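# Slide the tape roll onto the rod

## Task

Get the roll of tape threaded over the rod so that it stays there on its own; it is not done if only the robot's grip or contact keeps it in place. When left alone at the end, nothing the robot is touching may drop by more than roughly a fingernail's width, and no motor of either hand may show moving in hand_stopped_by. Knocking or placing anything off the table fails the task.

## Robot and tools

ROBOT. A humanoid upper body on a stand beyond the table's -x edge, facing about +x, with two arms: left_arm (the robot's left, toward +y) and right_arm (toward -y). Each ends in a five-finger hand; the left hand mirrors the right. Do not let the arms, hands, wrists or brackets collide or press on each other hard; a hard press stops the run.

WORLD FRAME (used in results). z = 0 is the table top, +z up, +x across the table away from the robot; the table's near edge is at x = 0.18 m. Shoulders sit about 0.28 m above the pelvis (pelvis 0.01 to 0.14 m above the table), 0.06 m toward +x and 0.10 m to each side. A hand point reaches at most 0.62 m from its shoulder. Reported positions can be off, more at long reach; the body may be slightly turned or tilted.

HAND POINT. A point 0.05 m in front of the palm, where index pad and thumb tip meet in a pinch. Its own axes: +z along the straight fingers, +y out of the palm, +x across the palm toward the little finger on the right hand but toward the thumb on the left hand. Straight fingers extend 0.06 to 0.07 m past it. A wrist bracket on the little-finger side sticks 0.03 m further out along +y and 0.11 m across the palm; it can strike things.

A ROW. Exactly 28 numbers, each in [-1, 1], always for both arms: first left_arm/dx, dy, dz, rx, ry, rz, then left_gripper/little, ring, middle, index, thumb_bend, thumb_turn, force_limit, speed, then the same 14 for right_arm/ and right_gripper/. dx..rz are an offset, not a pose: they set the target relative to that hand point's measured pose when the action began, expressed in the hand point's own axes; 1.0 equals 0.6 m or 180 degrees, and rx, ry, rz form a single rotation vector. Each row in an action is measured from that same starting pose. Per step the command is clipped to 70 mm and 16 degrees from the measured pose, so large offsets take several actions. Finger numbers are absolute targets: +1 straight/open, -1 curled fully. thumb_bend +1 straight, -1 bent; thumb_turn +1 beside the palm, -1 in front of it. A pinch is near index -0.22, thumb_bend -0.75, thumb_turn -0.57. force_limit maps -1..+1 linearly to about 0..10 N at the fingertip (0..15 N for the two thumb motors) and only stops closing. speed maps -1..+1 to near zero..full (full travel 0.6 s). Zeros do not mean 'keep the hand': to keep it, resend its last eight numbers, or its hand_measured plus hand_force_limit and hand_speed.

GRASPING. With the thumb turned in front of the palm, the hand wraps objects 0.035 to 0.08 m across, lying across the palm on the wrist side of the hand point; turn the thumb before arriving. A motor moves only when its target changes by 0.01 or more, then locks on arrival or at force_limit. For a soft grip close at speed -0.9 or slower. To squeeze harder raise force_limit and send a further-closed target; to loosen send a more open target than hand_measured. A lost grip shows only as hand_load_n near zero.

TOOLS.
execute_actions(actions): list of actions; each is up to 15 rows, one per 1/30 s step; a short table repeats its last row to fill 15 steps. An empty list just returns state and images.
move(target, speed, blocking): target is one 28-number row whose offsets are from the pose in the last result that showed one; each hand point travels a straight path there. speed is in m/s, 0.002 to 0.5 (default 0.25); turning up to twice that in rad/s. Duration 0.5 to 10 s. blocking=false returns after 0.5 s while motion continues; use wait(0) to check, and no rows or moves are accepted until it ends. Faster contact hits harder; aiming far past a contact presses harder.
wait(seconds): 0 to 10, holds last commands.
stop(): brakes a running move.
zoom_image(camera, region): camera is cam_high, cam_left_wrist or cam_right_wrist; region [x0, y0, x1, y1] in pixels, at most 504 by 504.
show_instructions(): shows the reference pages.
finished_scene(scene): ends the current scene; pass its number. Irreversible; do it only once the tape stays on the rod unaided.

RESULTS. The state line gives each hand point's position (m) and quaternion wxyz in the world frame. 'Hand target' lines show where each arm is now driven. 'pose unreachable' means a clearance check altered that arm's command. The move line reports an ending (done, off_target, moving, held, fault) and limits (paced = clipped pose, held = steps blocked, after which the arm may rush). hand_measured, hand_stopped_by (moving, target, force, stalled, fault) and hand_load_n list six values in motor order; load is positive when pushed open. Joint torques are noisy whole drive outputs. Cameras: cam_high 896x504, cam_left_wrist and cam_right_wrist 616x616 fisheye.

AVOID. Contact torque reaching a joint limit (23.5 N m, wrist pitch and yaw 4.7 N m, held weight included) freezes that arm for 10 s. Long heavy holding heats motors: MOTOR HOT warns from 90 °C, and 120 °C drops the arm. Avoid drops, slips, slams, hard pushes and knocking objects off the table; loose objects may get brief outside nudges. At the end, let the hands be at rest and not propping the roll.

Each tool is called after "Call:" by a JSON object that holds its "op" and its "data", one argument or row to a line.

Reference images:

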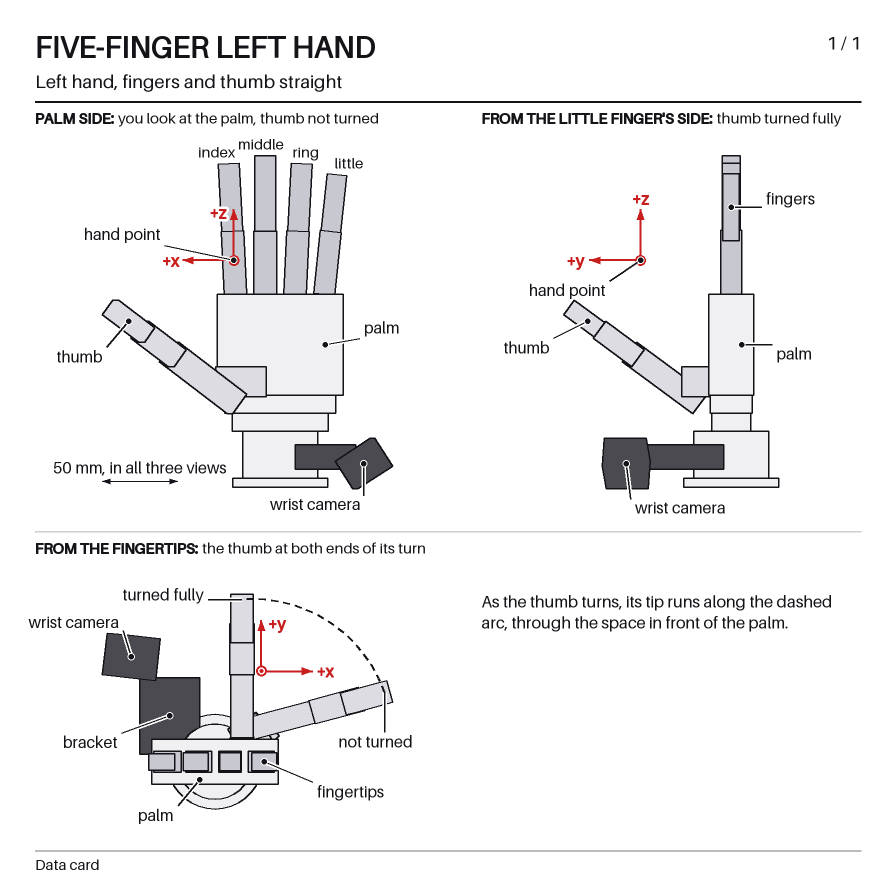

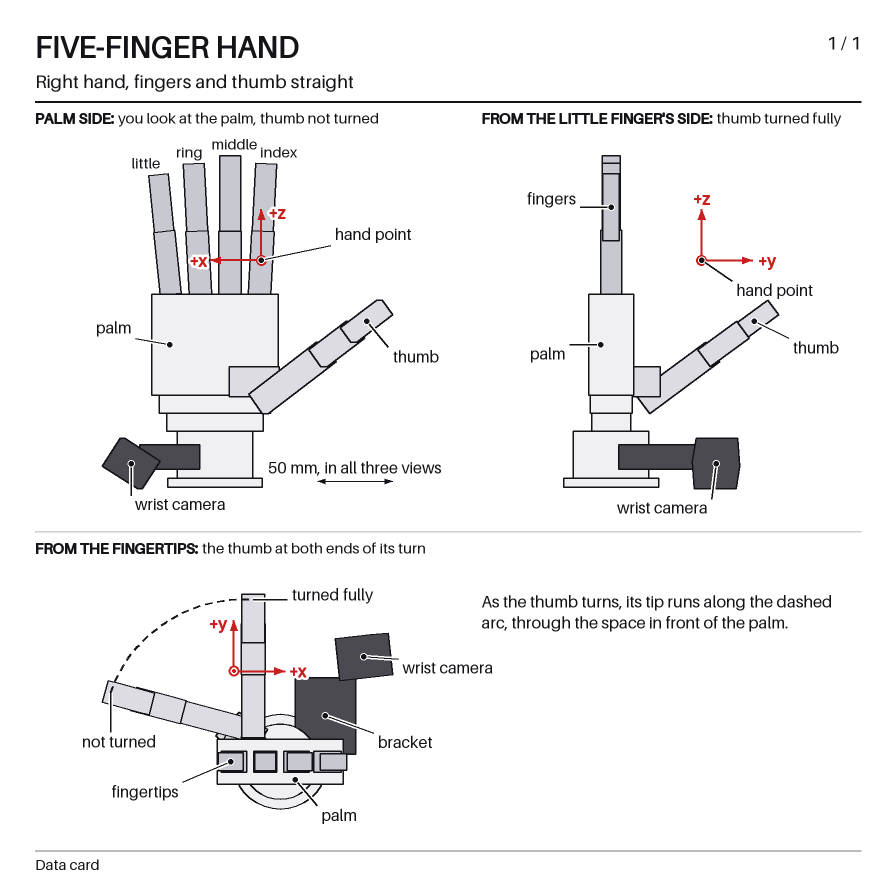

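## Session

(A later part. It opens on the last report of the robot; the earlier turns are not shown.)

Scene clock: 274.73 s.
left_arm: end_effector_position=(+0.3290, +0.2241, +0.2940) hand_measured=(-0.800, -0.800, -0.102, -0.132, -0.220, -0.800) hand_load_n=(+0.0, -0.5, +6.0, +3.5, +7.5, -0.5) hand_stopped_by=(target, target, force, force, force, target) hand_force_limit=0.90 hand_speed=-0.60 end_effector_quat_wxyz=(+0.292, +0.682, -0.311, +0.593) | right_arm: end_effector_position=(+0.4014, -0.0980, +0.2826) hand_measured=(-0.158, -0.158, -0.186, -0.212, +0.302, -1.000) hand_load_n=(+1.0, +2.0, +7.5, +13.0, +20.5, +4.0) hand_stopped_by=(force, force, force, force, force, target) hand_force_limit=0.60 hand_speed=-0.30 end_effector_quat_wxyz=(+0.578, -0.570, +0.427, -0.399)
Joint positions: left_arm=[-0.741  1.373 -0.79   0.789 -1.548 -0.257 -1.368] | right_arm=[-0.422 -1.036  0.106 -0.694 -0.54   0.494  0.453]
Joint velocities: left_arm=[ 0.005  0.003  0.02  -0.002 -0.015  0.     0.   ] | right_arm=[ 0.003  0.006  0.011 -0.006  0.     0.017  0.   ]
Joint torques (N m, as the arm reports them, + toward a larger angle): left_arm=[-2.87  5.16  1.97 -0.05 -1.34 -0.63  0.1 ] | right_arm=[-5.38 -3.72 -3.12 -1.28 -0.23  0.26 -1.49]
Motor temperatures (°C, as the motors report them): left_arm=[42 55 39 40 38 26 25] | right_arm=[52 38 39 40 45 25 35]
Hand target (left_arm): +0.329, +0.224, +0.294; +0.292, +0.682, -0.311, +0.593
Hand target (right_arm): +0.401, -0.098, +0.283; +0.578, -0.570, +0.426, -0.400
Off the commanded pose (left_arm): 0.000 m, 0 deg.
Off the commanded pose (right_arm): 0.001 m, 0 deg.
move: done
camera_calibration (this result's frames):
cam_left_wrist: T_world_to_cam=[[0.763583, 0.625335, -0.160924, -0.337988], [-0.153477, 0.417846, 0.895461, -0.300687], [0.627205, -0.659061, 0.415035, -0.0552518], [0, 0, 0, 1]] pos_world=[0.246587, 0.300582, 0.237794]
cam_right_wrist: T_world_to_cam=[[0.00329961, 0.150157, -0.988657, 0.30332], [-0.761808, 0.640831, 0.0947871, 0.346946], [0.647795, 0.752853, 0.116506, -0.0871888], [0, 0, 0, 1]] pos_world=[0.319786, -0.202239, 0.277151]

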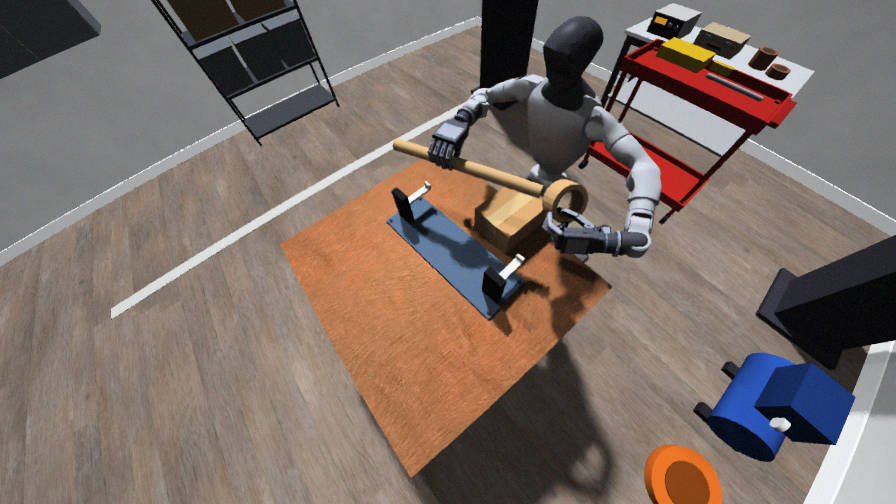

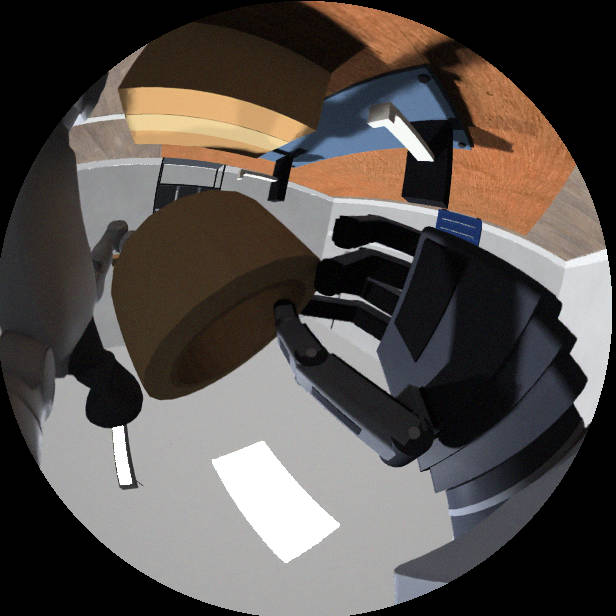

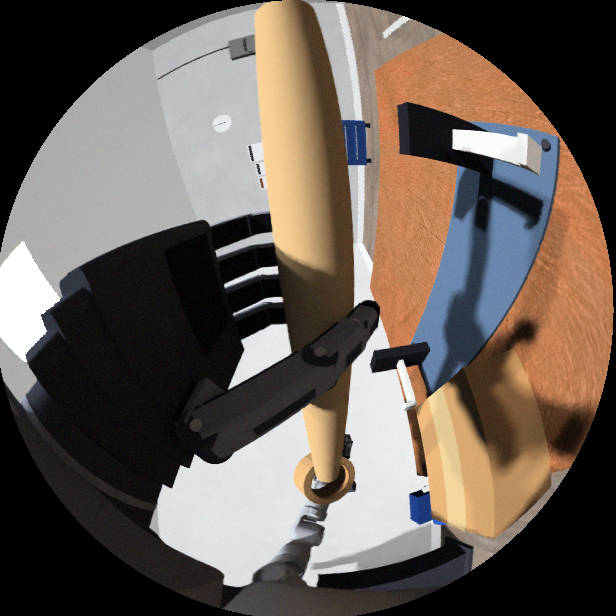

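Call:
{"op": "move", "data": {
  "target": [0,0,0,0,0,0,-0.8,-0.8,-0.5,-0.6,-1,-0.8,0.9,-0.6, 0,0,0.05,0,0,0,-1,-1,-1,-1,-1,-1,0.6,-0.3],
  "speed": 0.03
}}

Call:
{"op": "zoom_image", "data": {
  "camera": "cam_high",
  "region": [470, 140, 650, 270]
}}

Call:
{"op": "zoom_image", "data": {
  "camera": "cam_right_wrist",
  "region": [240, 400, 420, 560]
}}

Scene clock: 282.23 s.
left_arm: end_effector_position=(+0.3290, +0.2241, +0.2940) hand_measured=(-0.800, -0.800, -0.102, -0.132, -0.220, -0.800) hand_load_n=(+0.0, -0.5, +6.0, +3.5, +7.5, -0.5) hand_stopped_by=(target, target, force, force, force, target) hand_force_limit=0.90 hand_speed=-0.60 end_effector_quat_wxyz=(+0.292, +0.682, -0.311, +0.593) | right_arm: end_effector_position=(+0.4290, -0.0870, +0.2814) hand_measured=(-0.158, -0.158, -0.186, -0.212, +0.302, -1.000) hand_load_n=(+1.0, +2.0, +7.5, +13.0, +20.5, +4.0) hand_stopped_by=(force, force, force, force, force, target) hand_force_limit=0.60 hand_speed=-0.30 end_effector_quat_wxyz=(+0.579, -0.570, +0.428, -0.395)
Joint positions: left_arm=[-0.741  1.373 -0.79   0.789 -1.548 -0.257 -1.368] | right_arm=[-0.608 -0.986  0.246 -0.535 -0.558  0.48   0.446]
Joint velocities: left_arm=[ 0.    -0.008 -0.018  0.005  0.006  0.     0.   ] | right_arm=[-0.014 -0.002 -0.002 -0.005  0.008  0.    -0.003]
Joint torques (N m, as the arm reports them, + toward a larger angle): left_arm=[-2.89  5.13  1.94 -0.05 -1.35 -0.63  0.1 ] | right_arm=[-6.9  -3.07 -3.28 -1.35 -0.49  0.07 -1.82]
Motor temperatures (°C, as the motors report them): left_arm=[42 55 40 40 38 26 25] | right_arm=[50 37 39 40 45 25 35]
Hand target (left_arm): +0.329, +0.224, +0.294; +0.292, +0.682, -0.311, +0.593
Hand target (right_arm): +0.430, -0.087, +0.282; +0.579, -0.570, +0.427, -0.396
Off the commanded pose (left_arm): 0.000 m, 0 deg.
Off the commanded pose (right_arm): 0.002 m, 0 deg.
move: done
camera_calibration (this result's frames):
cam_left_wrist: T_world_to_cam=[[0.763583, 0.625335, -0.160925, -0.337987], [-0.153476, 0.417846, 0.895461, -0.300687], [0.627204, -0.659061, 0.415035, -0.0552518], [0, 0, 0, 1]] pos_world=[0.246587, 0.300582, 0.237794]
cam_right_wrist: T_world_to_cam=[[-0.00303945, 0.154172, -0.988039, 0.303285], [-0.763234, 0.638036, 0.101906, 0.359341], [0.646116, 0.754415, 0.11573, -0.11211], [0, 0, 0, 1]] pos_world=[0.347619, -0.191453, 0.276013]

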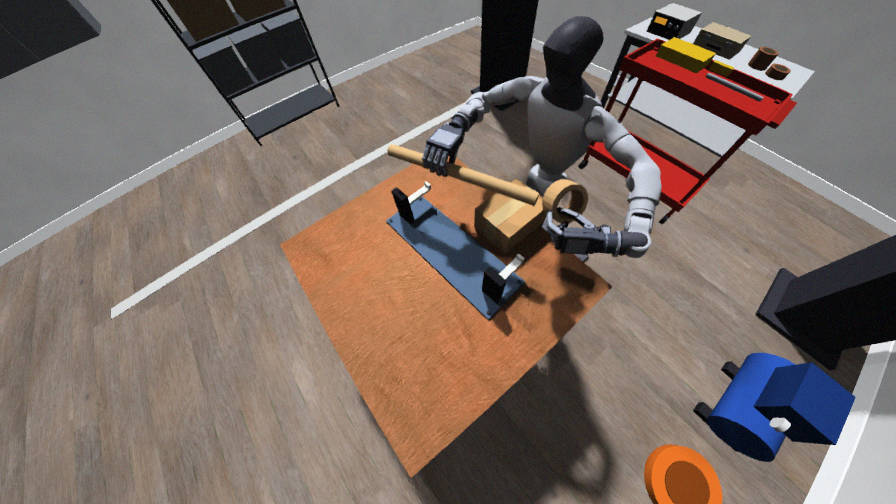

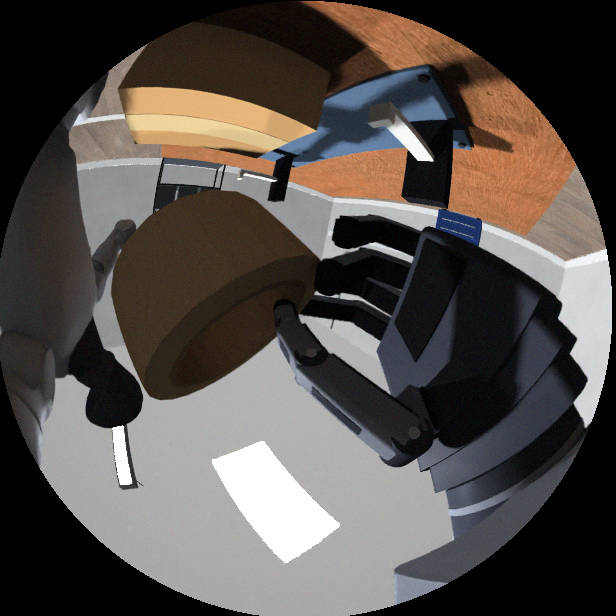

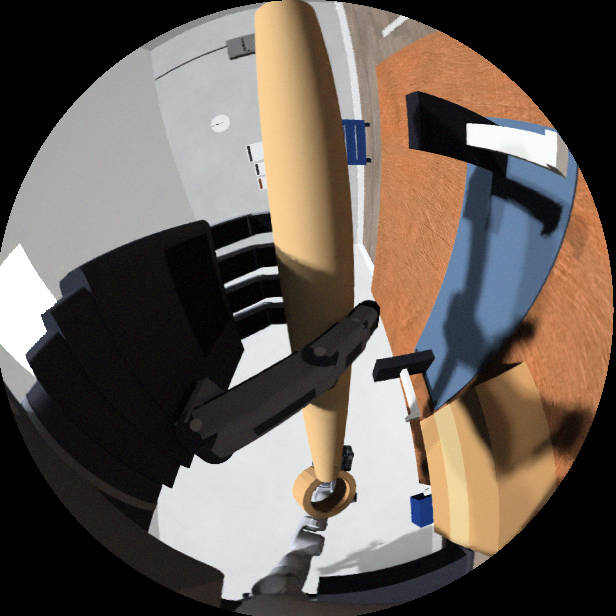

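Region (470, 140, 650, 270) of cam_high's 896x504 image, scaled by 2.800, with more detail than that image has.

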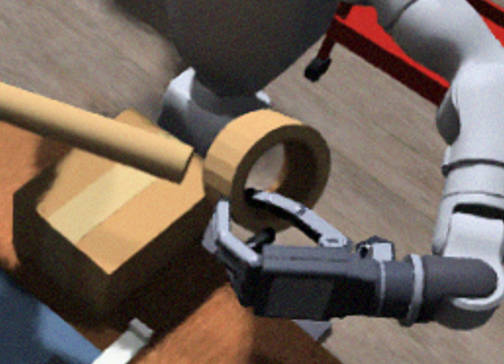

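Region (240, 400, 420, 560) of cam_right_wrist's 616x616 image, scaled by 2.800, with more detail than that image has.

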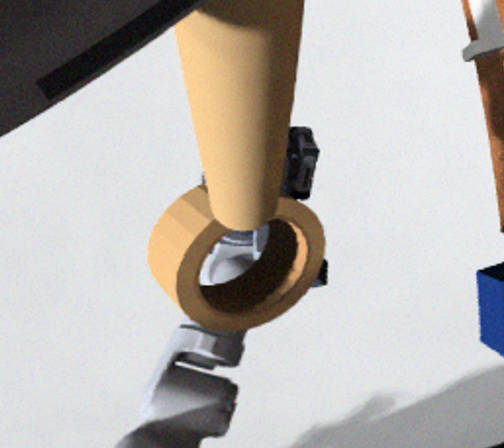

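Call:
{"op": "move", "data": {
  "target": [0,0,0,0,0,0,-0.8,-0.8,-0.5,-0.6,-1,-0.8,0.9,-0.6, 0,0,-0.035,0,0,0,-1,-1,-1,-1,-1,-1,0.6,-0.3],
  "speed": 0.03
}}

Call:
{"op": "move", "data": {
  "target": [0,0,0,0,0,0,-0.8,-0.8,-0.5,-0.6,-1,-0.8,0.9,-0.6, -0.06,0,0,0,0,0,-1,-1,-1,-1,-1,-1,0.6,-0.3],
  "speed": 0.02
}}

Call:
{"op": "zoom_image", "data": {
  "camera": "cam_high",
  "region": [470, 140, 650, 270]
}}

Call:
{"op": "zoom_image", "data": {
  "camera": "cam_right_wrist",
  "region": [240, 400, 420, 560]
}}

Scene clock: 290.47 s.
left_arm: end_effector_position=(+0.3290, +0.2241, +0.2940) hand_measured=(-0.800, -0.800, -0.102, -0.132, -0.220, -0.800) hand_load_n=(+0.0, -0.5, +6.0, +3.5, +7.5, -0.5) hand_stopped_by=(target, target, force, force, force, target) hand_force_limit=0.90 hand_speed=-0.60 end_effector_quat_wxyz=(+0.292, +0.682, -0.311, +0.593) | right_arm: end_effector_position=(+0.4100, -0.0948, +0.2825) hand_measured=(-0.158, -0.158, -0.186, -0.212, +0.302, -1.000) hand_load_n=(+1.0, +2.0, +7.5, +13.0, +20.5, +4.0) hand_stopped_by=(force, force, force, force, force, target) hand_force_limit=0.60 hand_speed=-0.30 end_effector_quat_wxyz=(+0.579, -0.569, +0.427, -0.398)
Joint positions: left_arm=[-0.741  1.373 -0.79   0.789 -1.548 -0.257 -1.368] | right_arm=[-0.483 -1.025  0.154 -0.648 -0.545  0.494  0.449]
Joint velocities: left_arm=[-0.002  0.005 -0.008  0.005 -0.008  0.     0.   ] | right_arm=[-0.009  0.    -0.005 -0.002  0.     0.     0.004]
Joint torques (N m, as the arm reports them, + toward a larger angle): left_arm=[-2.88  5.14  1.95 -0.06 -1.36 -0.64  0.1 ] | right_arm=[-5.52 -3.41 -3.87 -1.02 -0.22  0.24 -1.47]
Motor temperatures (°C, as the motors report them): left_arm=[42 56 40 40 38 26 25] | right_arm=[50 37 40 40 45 25 35]
Hand target (left_arm): +0.329, +0.224, +0.294; +0.292, +0.682, -0.311, +0.593
Hand target (right_arm): +0.409, -0.095, +0.282; +0.578, -0.570, +0.428, -0.397
Off the commanded pose (left_arm): 0.000 m, 0 deg.
Off the commanded pose (right_arm): 0.002 m, 0 deg.
move: done
camera_calibration (this result's frames):
cam_left_wrist: T_world_to_cam=[[0.763583, 0.625335, -0.160925, -0.337987], [-0.153476, 0.417846, 0.895461, -0.300687], [0.627204, -0.659061, 0.415034, -0.0552517], [0, 0, 0, 1]] pos_world=[0.246587, 0.300582, 0.237794]
cam_right_wrist: T_world_to_cam=[[0.00289772, 0.151326, -0.98848, 0.302962], [-0.761958, 0.640499, 0.0958198, 0.351157], [0.64762, 0.752902, 0.11716, -0.0952283], [0, 0, 0, 1]] pos_world=[0.328361, -0.199064, 0.276981]

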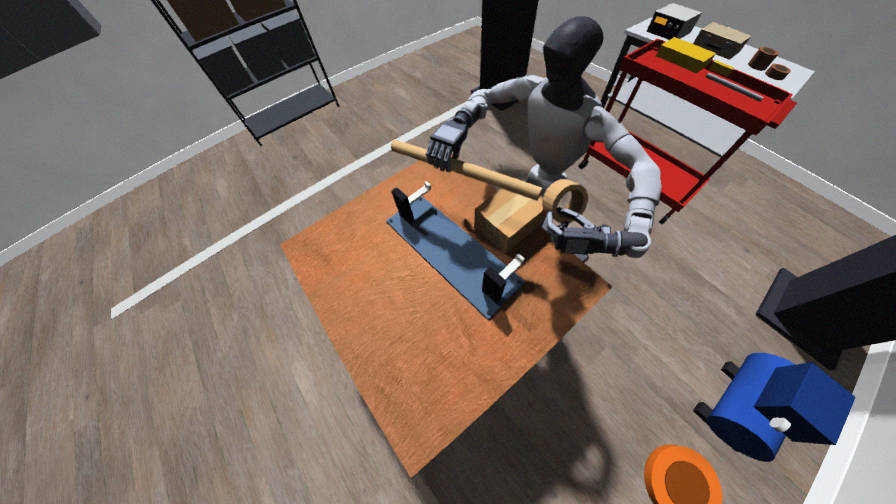

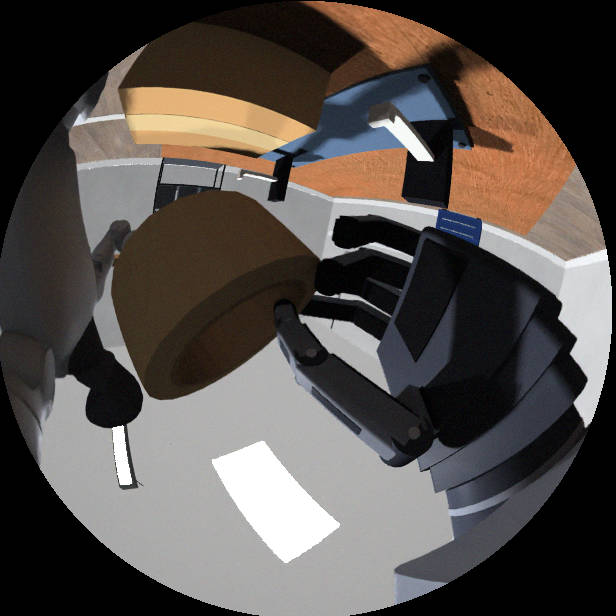

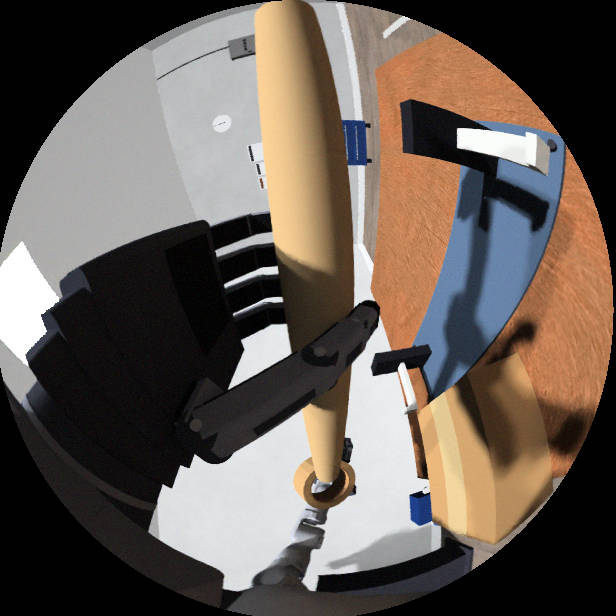

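Scene clock: 292.53 s.
left_arm: end_effector_position=(+0.3308, +0.2284, +0.2943) hand_measured=(-0.800, -0.800, -0.102, -0.132, -0.222, -0.800) hand_load_n=(+0.0, -0.5, +3.5, +5.5, +4.0, -2.0) hand_stopped_by=(target, target, force, force, force, target) hand_force_limit=0.90 hand_speed=-0.60 end_effector_quat_wxyz=(+0.283, +0.687, -0.307, +0.595) | right_arm: end_effector_position=(+0.3990, -0.0657, +0.2791) hand_measured=(-0.158, -0.156, -0.186, -0.212, +0.302, -1.000) hand_load_n=(+5.0, +5.0, +7.0, +7.5, +22.5, -1.0) hand_stopped_by=(force, force, force, force, force, target) hand_force_limit=0.60 hand_speed=-0.30 end_effector_quat_wxyz=(+0.571, -0.572, +0.433, -0.399)
Joint positions: left_arm=[-0.741  1.38  -0.79   0.8   -1.548 -0.257 -1.362] | right_arm=[-0.603 -0.966  0.374 -0.779 -0.723  0.742  0.557]
Joint velocities: left_arm=[-0.017  0.002  0.011  0.009 -0.002  0.     0.   ] | right_arm=[ 0.     0.    -0.021  0.011 -0.009  0.002  0.   ]
Joint torques (N m, as the arm reports them, + toward a larger angle): left_arm=[-2.78  4.6   1.75 -0.54 -1.2  -0.68 -0.08] | right_arm=[-7.18 -2.24 -2.98 -2.14 -0.81  0.37 -1.66]
Motor temperatures (°C, as the motors report them): left_arm=[42 56 40 40 38 26 25] | right_arm=[50 37 40 40 45 25 35]
Hand target (left_arm): +0.329, +0.224, +0.294; +0.292, +0.682, -0.311, +0.593
Hand target (right_arm): +0.398, -0.060, +0.284; +0.581, -0.568, +0.428, -0.395
Off the commanded pose (left_arm): 0.005 m, 1 deg.
Off the commanded pose (right_arm): 0.007 m, 1 deg.
move: off_target (left_arm, right_arm)
camera_calibration (this result's frames):
cam_left_wrist: T_world_to_cam=[[0.751159, 0.64196, -0.153778, -0.343821], [-0.162513, 0.405623, 0.899477, -0.297882], [0.639804, -0.65066, 0.409014, -0.0580075], [0, 0, 0, 1]] pos_world=[0.246968, 0.303804, 0.238792]
cam_right_wrist: T_world_to_cam=[[-0.00987883, 0.143761, -0.989563, 0.300094], [-0.753519, 0.649485, 0.101878, 0.319998], [0.657352, 0.746661, 0.101911, -0.109611], [0, 0, 0, 1]] pos_world=[0.316142, -0.169133, 0.275531]

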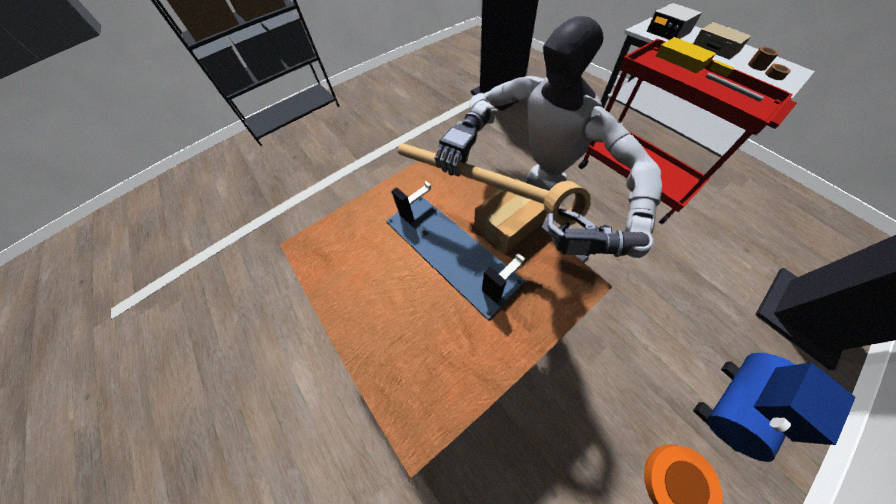

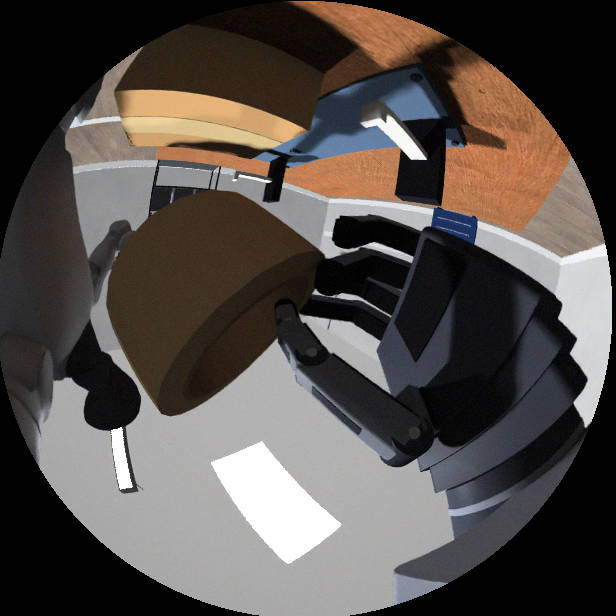

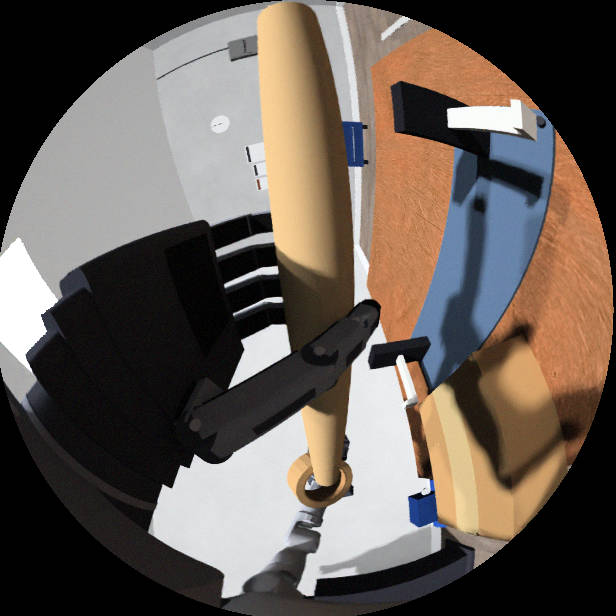

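Region (470, 140, 650, 270) of cam_high's 896x504 image, scaled by 2.800, with more detail than that image has.

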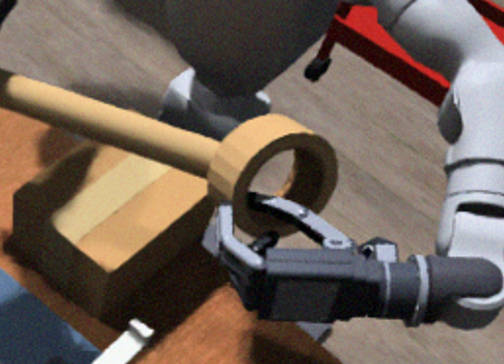

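Region (240, 400, 420, 560) of cam_right_wrist's 616x616 image, scaled by 2.800, with more detail than that image has.

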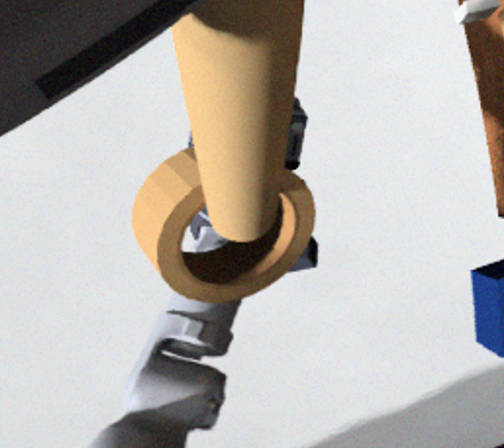

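Call:
{"op": "move", "data": {
  "target": [0,0,0,0,0,0,-0.8,-0.8,-0.5,-0.6,-1,-0.8,0.9,-0.6, 0.035,0,0,0,0,0,-1,-1,-1,-1,-1,-1,0.6,-0.3],
  "speed": 0.03
}}

Call:
{"op": "move", "data": {
  "target": [0,0,0,0,0,0,-0.8,-0.8,-0.5,-0.6,-1,-0.8,0.9,-0.6, 0,0,0.035,0,0,0,-1,-1,-1,-1,-1,-1,0.6,-0.3],
  "speed": 0.03
}}

Call:
{"op": "move", "data": {
  "target": [0,0,0,0,0,0,-0.8,-0.8,-0.5,-0.6,-1,-0.8,0.9,-0.6, -0.07,0,0,0,0,0,-1,-1,-1,-1,-1,-1,0.6,-0.3],
  "speed": 0.02
}}

Call:
{"op": "zoom_image", "data": {
  "camera": "cam_high",
  "region": [470, 140, 650, 270]
}}

Call:
{"op": "zoom_image", "data": {
  "camera": "cam_right_wrist",
  "region": [240, 400, 420, 560]
}}

Scene clock: 304.27 s.
left_arm: end_effector_position=(+0.3315, +0.2295, +0.2943) hand_measured=(-0.800, -0.800, -0.102, -0.132, -0.222, -0.800) hand_load_n=(+0.0, +0.0, +3.5, +4.5, +6.0, -2.0) hand_stopped_by=(target, target, force, force, force, target) hand_force_limit=0.90 hand_speed=-0.60 end_effector_quat_wxyz=(+0.280, +0.688, -0.306, +0.596) | right_arm: end_effector_position=(+0.4059, -0.0861, +0.2788) hand_measured=(-0.158, -0.158, -0.188, -0.212, +0.294, -1.000) hand_load_n=(+0.0, +0.0, +0.0, +7.0, +5.5, -3.5) hand_stopped_by=(force, force, force, force, force, target) hand_force_limit=0.60 hand_speed=-0.30 end_effector_quat_wxyz=(+0.569, -0.573, +0.431, -0.402)
Joint positions: left_arm=[-0.741  1.382 -0.79   0.802 -1.548 -0.257 -1.359] | right_arm=[-0.523 -1.015  0.238 -0.707 -0.611  0.6    0.491]
Joint velocities: left_arm=[-0.009  0.002 -0.012  0.     0.002  0.     0.   ] | right_arm=[ 0.003 -0.003  0.006 -0.002  0.006 -0.004  0.   ]
Joint torques (N m, as the arm reports them, + toward a larger angle): left_arm=[-2.86  5.07  1.92 -0.17 -1.35 -0.65  0.03] | right_arm=[-5.58 -2.96 -3.72 -1.07 -0.11  0.06 -1.74]
Motor temperatures (°C, as the motors report them): left_arm=[42 55 40 40 38 26 25] | right_arm=[50 36 40 41 45 25 36]
Hand target (left_arm): +0.331, +0.228, +0.294; +0.283, +0.687, -0.307, +0.595
Hand target (right_arm): +0.406, -0.086, +0.279; +0.570, -0.573, +0.432, -0.401
Off the commanded pose (left_arm): 0.001 m, 0 deg.
Off the commanded pose (right_arm): 0.001 m, 0 deg.
move: done
camera_calibration (this result's frames):
cam_left_wrist: T_world_to_cam=[[0.747416, 0.646767, -0.151861, -0.34545], [-0.165174, 0.402311, 0.900479, -0.296968], [0.643496, -0.647949, 0.407523, -0.0590754], [0, 0, 0, 1]] pos_world=[0.247158, 0.304621, 0.239028]
cam_right_wrist: T_world_to_cam=[[-0.00690853, 0.136538, -0.990611, 0.301307], [-0.752296, 0.651925, 0.0951029, 0.340065], [0.65879, 0.745889, 0.0982131, -0.0985547], [0, 0, 0, 1]] pos_world=[0.322838, -0.189326, 0.275816]

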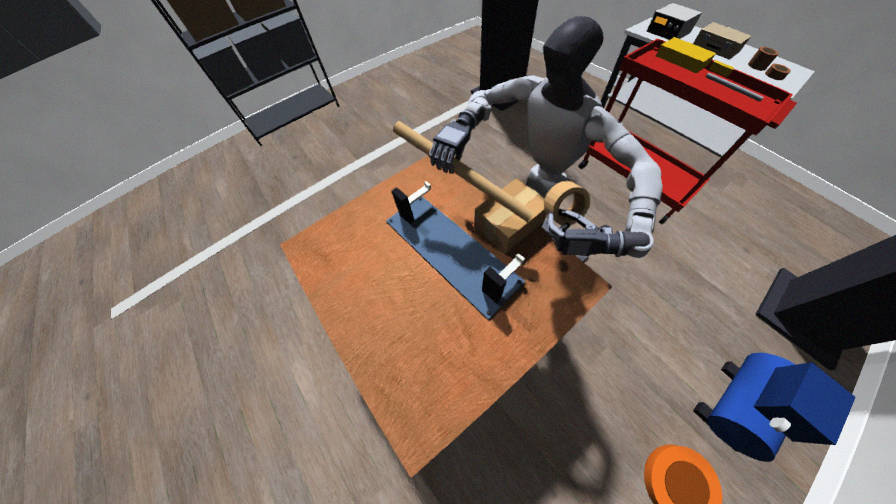

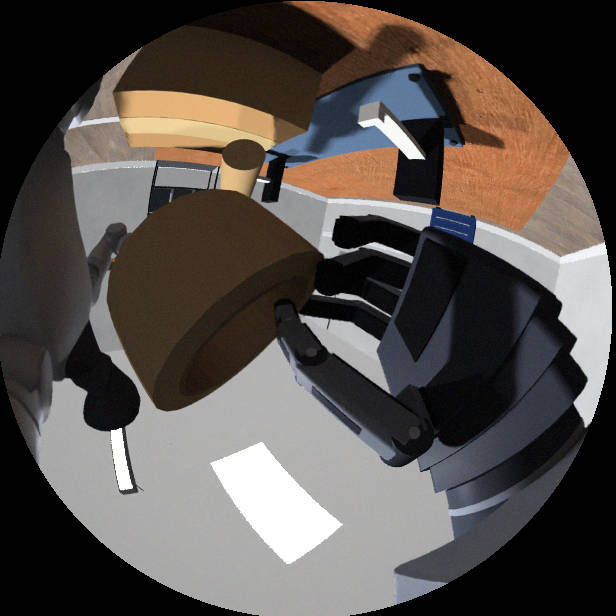

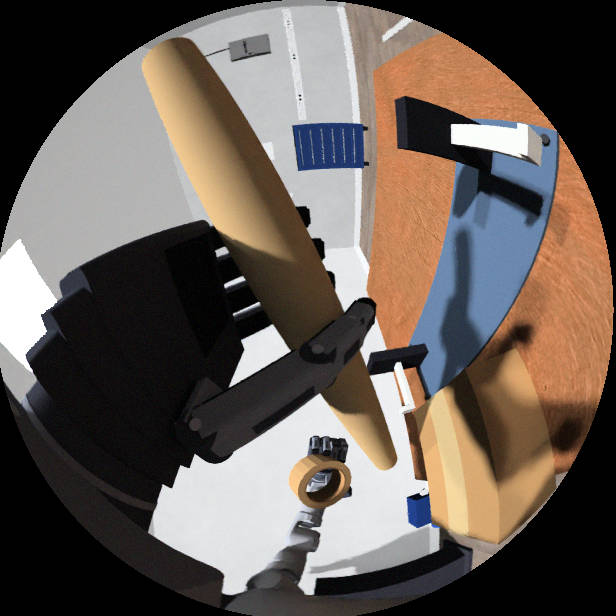

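Scene clock: 305.23 s.
left_arm: end_effector_position=(+0.3315, +0.2295, +0.2943) hand_measured=(-0.800, -0.800, -0.102, -0.132, -0.222, -0.800) hand_load_n=(+0.0, +0.0, +3.5, +4.5, +6.0, -2.0) hand_stopped_by=(target, target, force, force, force, target) hand_force_limit=0.90 hand_speed=-0.60 end_effector_quat_wxyz=(+0.280, +0.688, -0.306, +0.596) | right_arm: end_effector_position=(+0.4251, -0.0790, +0.2774) hand_measured=(-0.158, -0.158, -0.188, -0.212, +0.294, -1.000) hand_load_n=(+0.0, +0.0, +0.0, +7.5, +6.0, -3.5) hand_stopped_by=(force, force, force, force, force, target) hand_force_limit=0.60 hand_speed=-0.30 end_effector_quat_wxyz=(+0.569, -0.574, +0.433, -0.399)
Joint positions: left_arm=[-0.741  1.382 -0.79   0.802 -1.548 -0.257 -1.359] | right_arm=[-0.639 -0.973  0.318 -0.589 -0.616  0.579  0.484]
Joint velocities: left_arm=[0.    0.    0.003 0.    0.003 0.    0.   ] | right_arm=[ 0.006  0.003  0.026  0.005 -0.006  0.    -0.003]
Joint torques (N m, as the arm reports them, + toward a larger angle): left_arm=[-2.88  5.19  1.94 -0.02 -1.35 -0.65  0.11] | right_arm=[-6.68 -3.51 -3.55 -1.01 -0.78  0.18 -1.71]
Motor temperatures (°C, as the motors report them): left_arm=[42 55 40 40 38 26 25] | right_arm=[50 36 40 41 45 25 36]
Hand target (left_arm): +0.331, +0.230, +0.294; +0.280, +0.688, -0.306, +0.596
Hand target (right_arm): +0.426, -0.079, +0.278; +0.570, -0.574, +0.431, -0.400
Off the commanded pose (left_arm): 0.000 m, 0 deg.
Off the commanded pose (right_arm): 0.001 m, 0 deg.
move: done
camera_calibration (this result's frames):
cam_left_wrist: T_world_to_cam=[[0.747417, 0.646766, -0.151861, -0.34545], [-0.165174, 0.402312, 0.900479, -0.296969], [0.643495, -0.64795, 0.407523, -0.0590751], [0, 0, 0, 1]] pos_world=[0.247158, 0.304621, 0.239028]
cam_right_wrist: T_world_to_cam=[[-0.0125468, 0.139243, -0.990179, 0.301575], [-0.752604, 0.650675, 0.101037, 0.348427], [0.658354, 0.74648, 0.0966312, -0.115683], [0, 0, 0, 1]] pos_world=[0.342171, -0.18235, 0.274588]

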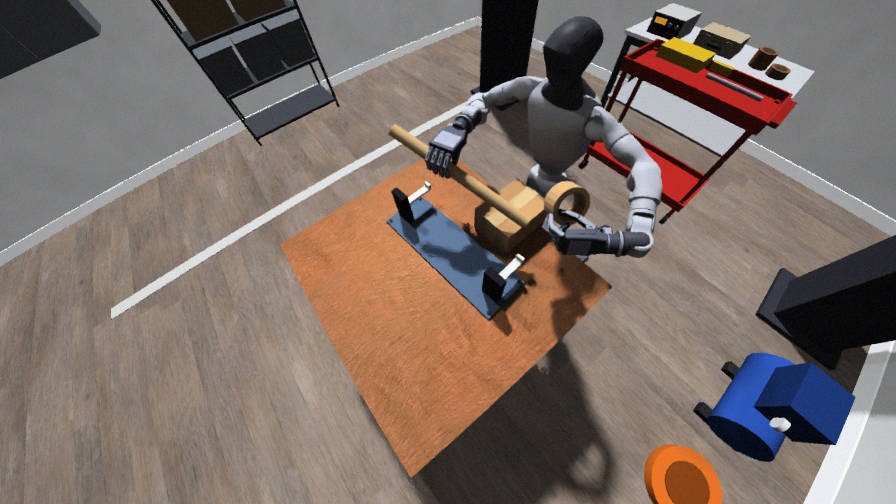

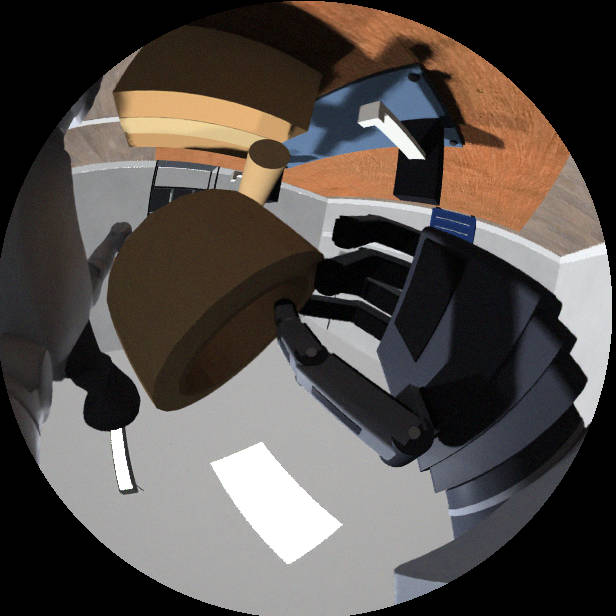

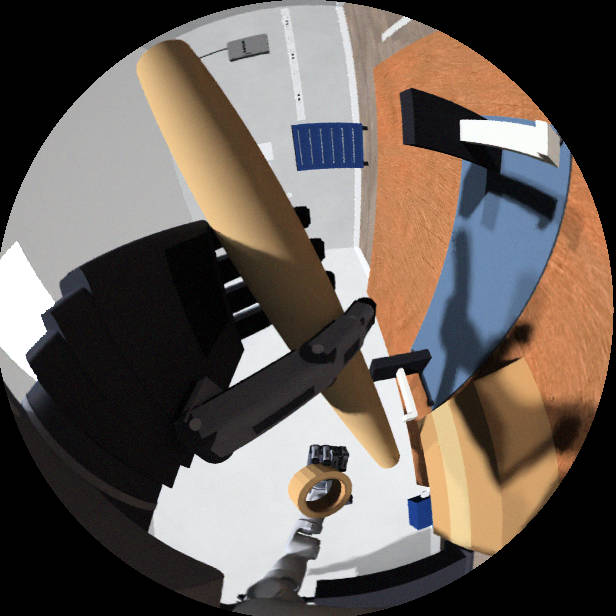

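Scene clock: 307.60 s.
left_arm: end_effector_position=(+0.3315, +0.2295, +0.2943) hand_measured=(-0.800, -0.800, -0.102, -0.132, -0.222, -0.800) hand_load_n=(+0.0, +0.0, +3.5, +4.5, +6.0, -2.0) hand_stopped_by=(target, target, force, force, force, target) hand_force_limit=0.90 hand_speed=-0.60 end_effector_quat_wxyz=(+0.280, +0.688, -0.306, +0.596) | right_arm: end_effector_position=(+0.4115, -0.0390, +0.2775) hand_measured=(-0.158, -0.158, -0.188, -0.212, +0.294, -1.000) hand_load_n=(+0.0, +0.0, +0.0, +7.5, +6.0, -3.5) hand_stopped_by=(force, force, force, force, force, target) hand_force_limit=0.60 hand_speed=-0.30 end_effector_quat_wxyz=(+0.570, -0.573, +0.436, -0.395)
Joint positions: left_arm=[-0.741  1.382 -0.79   0.802 -1.548 -0.257 -1.359] | right_arm=[-0.78  -0.867  0.562 -0.703 -0.824  0.843  0.609]
Joint velocities: left_arm=[ 0.008 -0.003  0.002  0.011  0.003  0.     0.   ] | right_arm=[ 0.003  0.008 -0.006  0.002 -0.006  0.011  0.   ]
Joint torques (N m, as the arm reports them, + toward a larger angle): left_arm=[-2.87  5.19  1.96 -0.02 -1.35 -0.65  0.11] | right_arm=[-7.03 -2.44 -3.65 -1.52 -0.5   0.46 -1.48]
Motor temperatures (°C, as the motors report them): left_arm=[42 55 40 40 38 26 25] | right_arm=[50 36 40 41 45 25 36]
Hand target (left_arm): +0.331, +0.230, +0.294; +0.280, +0.688, -0.306, +0.596
Hand target (right_arm): +0.411, -0.038, +0.278; +0.571, -0.573, +0.435, -0.396
Off the commanded pose (left_arm): 0.000 m, 0 deg.
Off the commanded pose (right_arm): 0.002 m, 1 deg.
move: done
camera_calibration (this result's frames):
cam_left_wrist: T_world_to_cam=[[0.747417, 0.646766, -0.151861, -0.34545], [-0.165174, 0.402312, 0.900479, -0.296969], [0.643495, -0.64795, 0.407523, -0.0590751], [0, 0, 0, 1]] pos_world=[0.247158, 0.304621, 0.239028]
cam_right_wrist: T_world_to_cam=[[-0.0192436, 0.146924, -0.988961, 0.298568], [-0.753389, 0.648147, 0.110951, 0.309645], [0.657293, 0.747207, 0.0982185, -0.136498], [0, 0, 0, 1]] pos_world=[0.328748, -0.14257, 0.274323]

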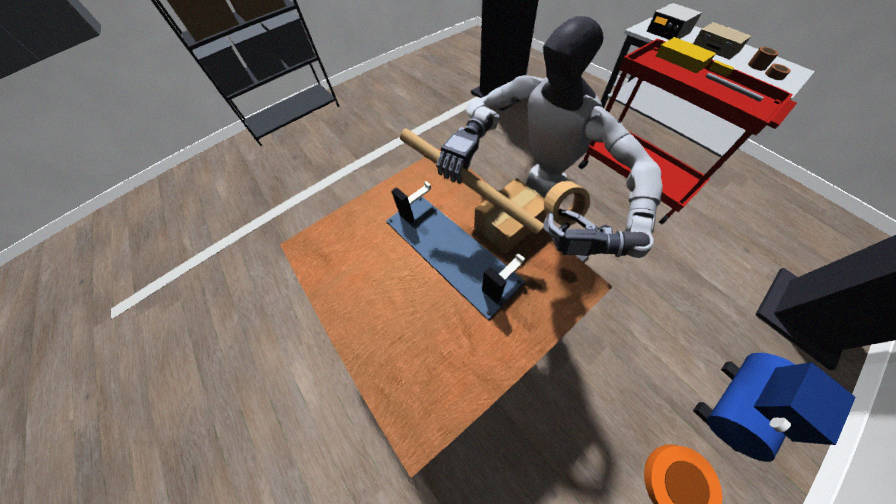

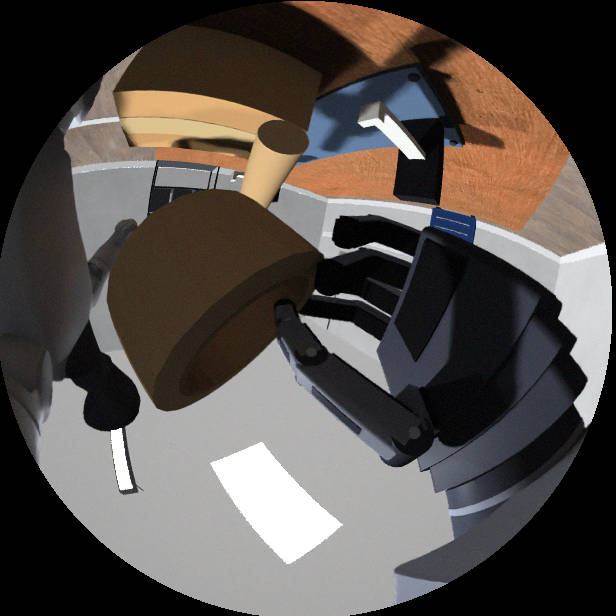

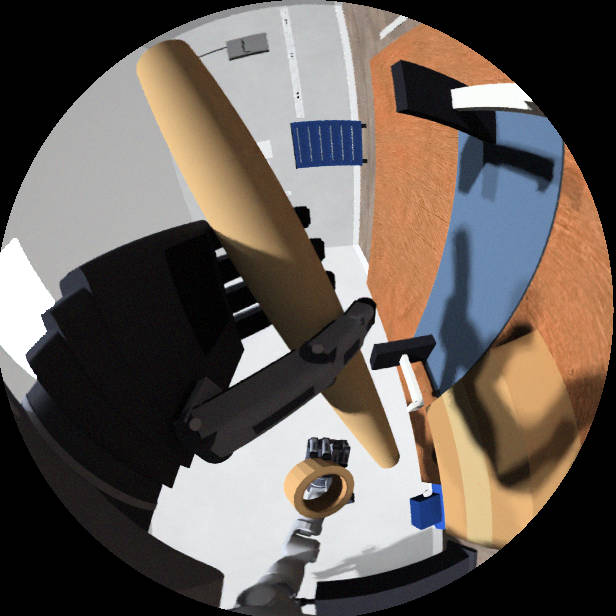

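Region (470, 140, 650, 270) of cam_high's 896x504 image, scaled by 2.800, with more detail than that image has.

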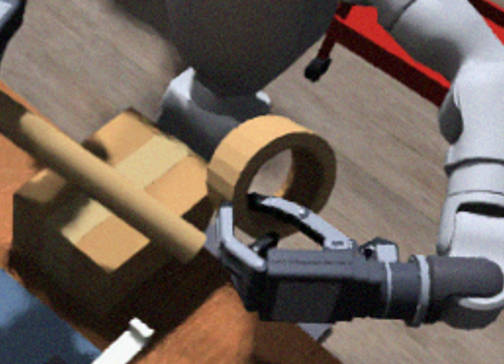

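Region (240, 400, 420, 560) of cam_right_wrist's 616x616 image, scaled by 2.800, with more detail than that image has.

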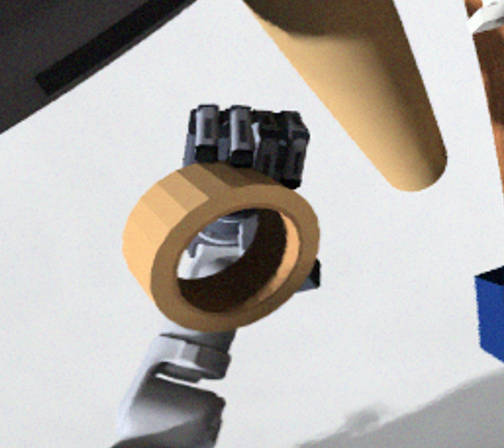

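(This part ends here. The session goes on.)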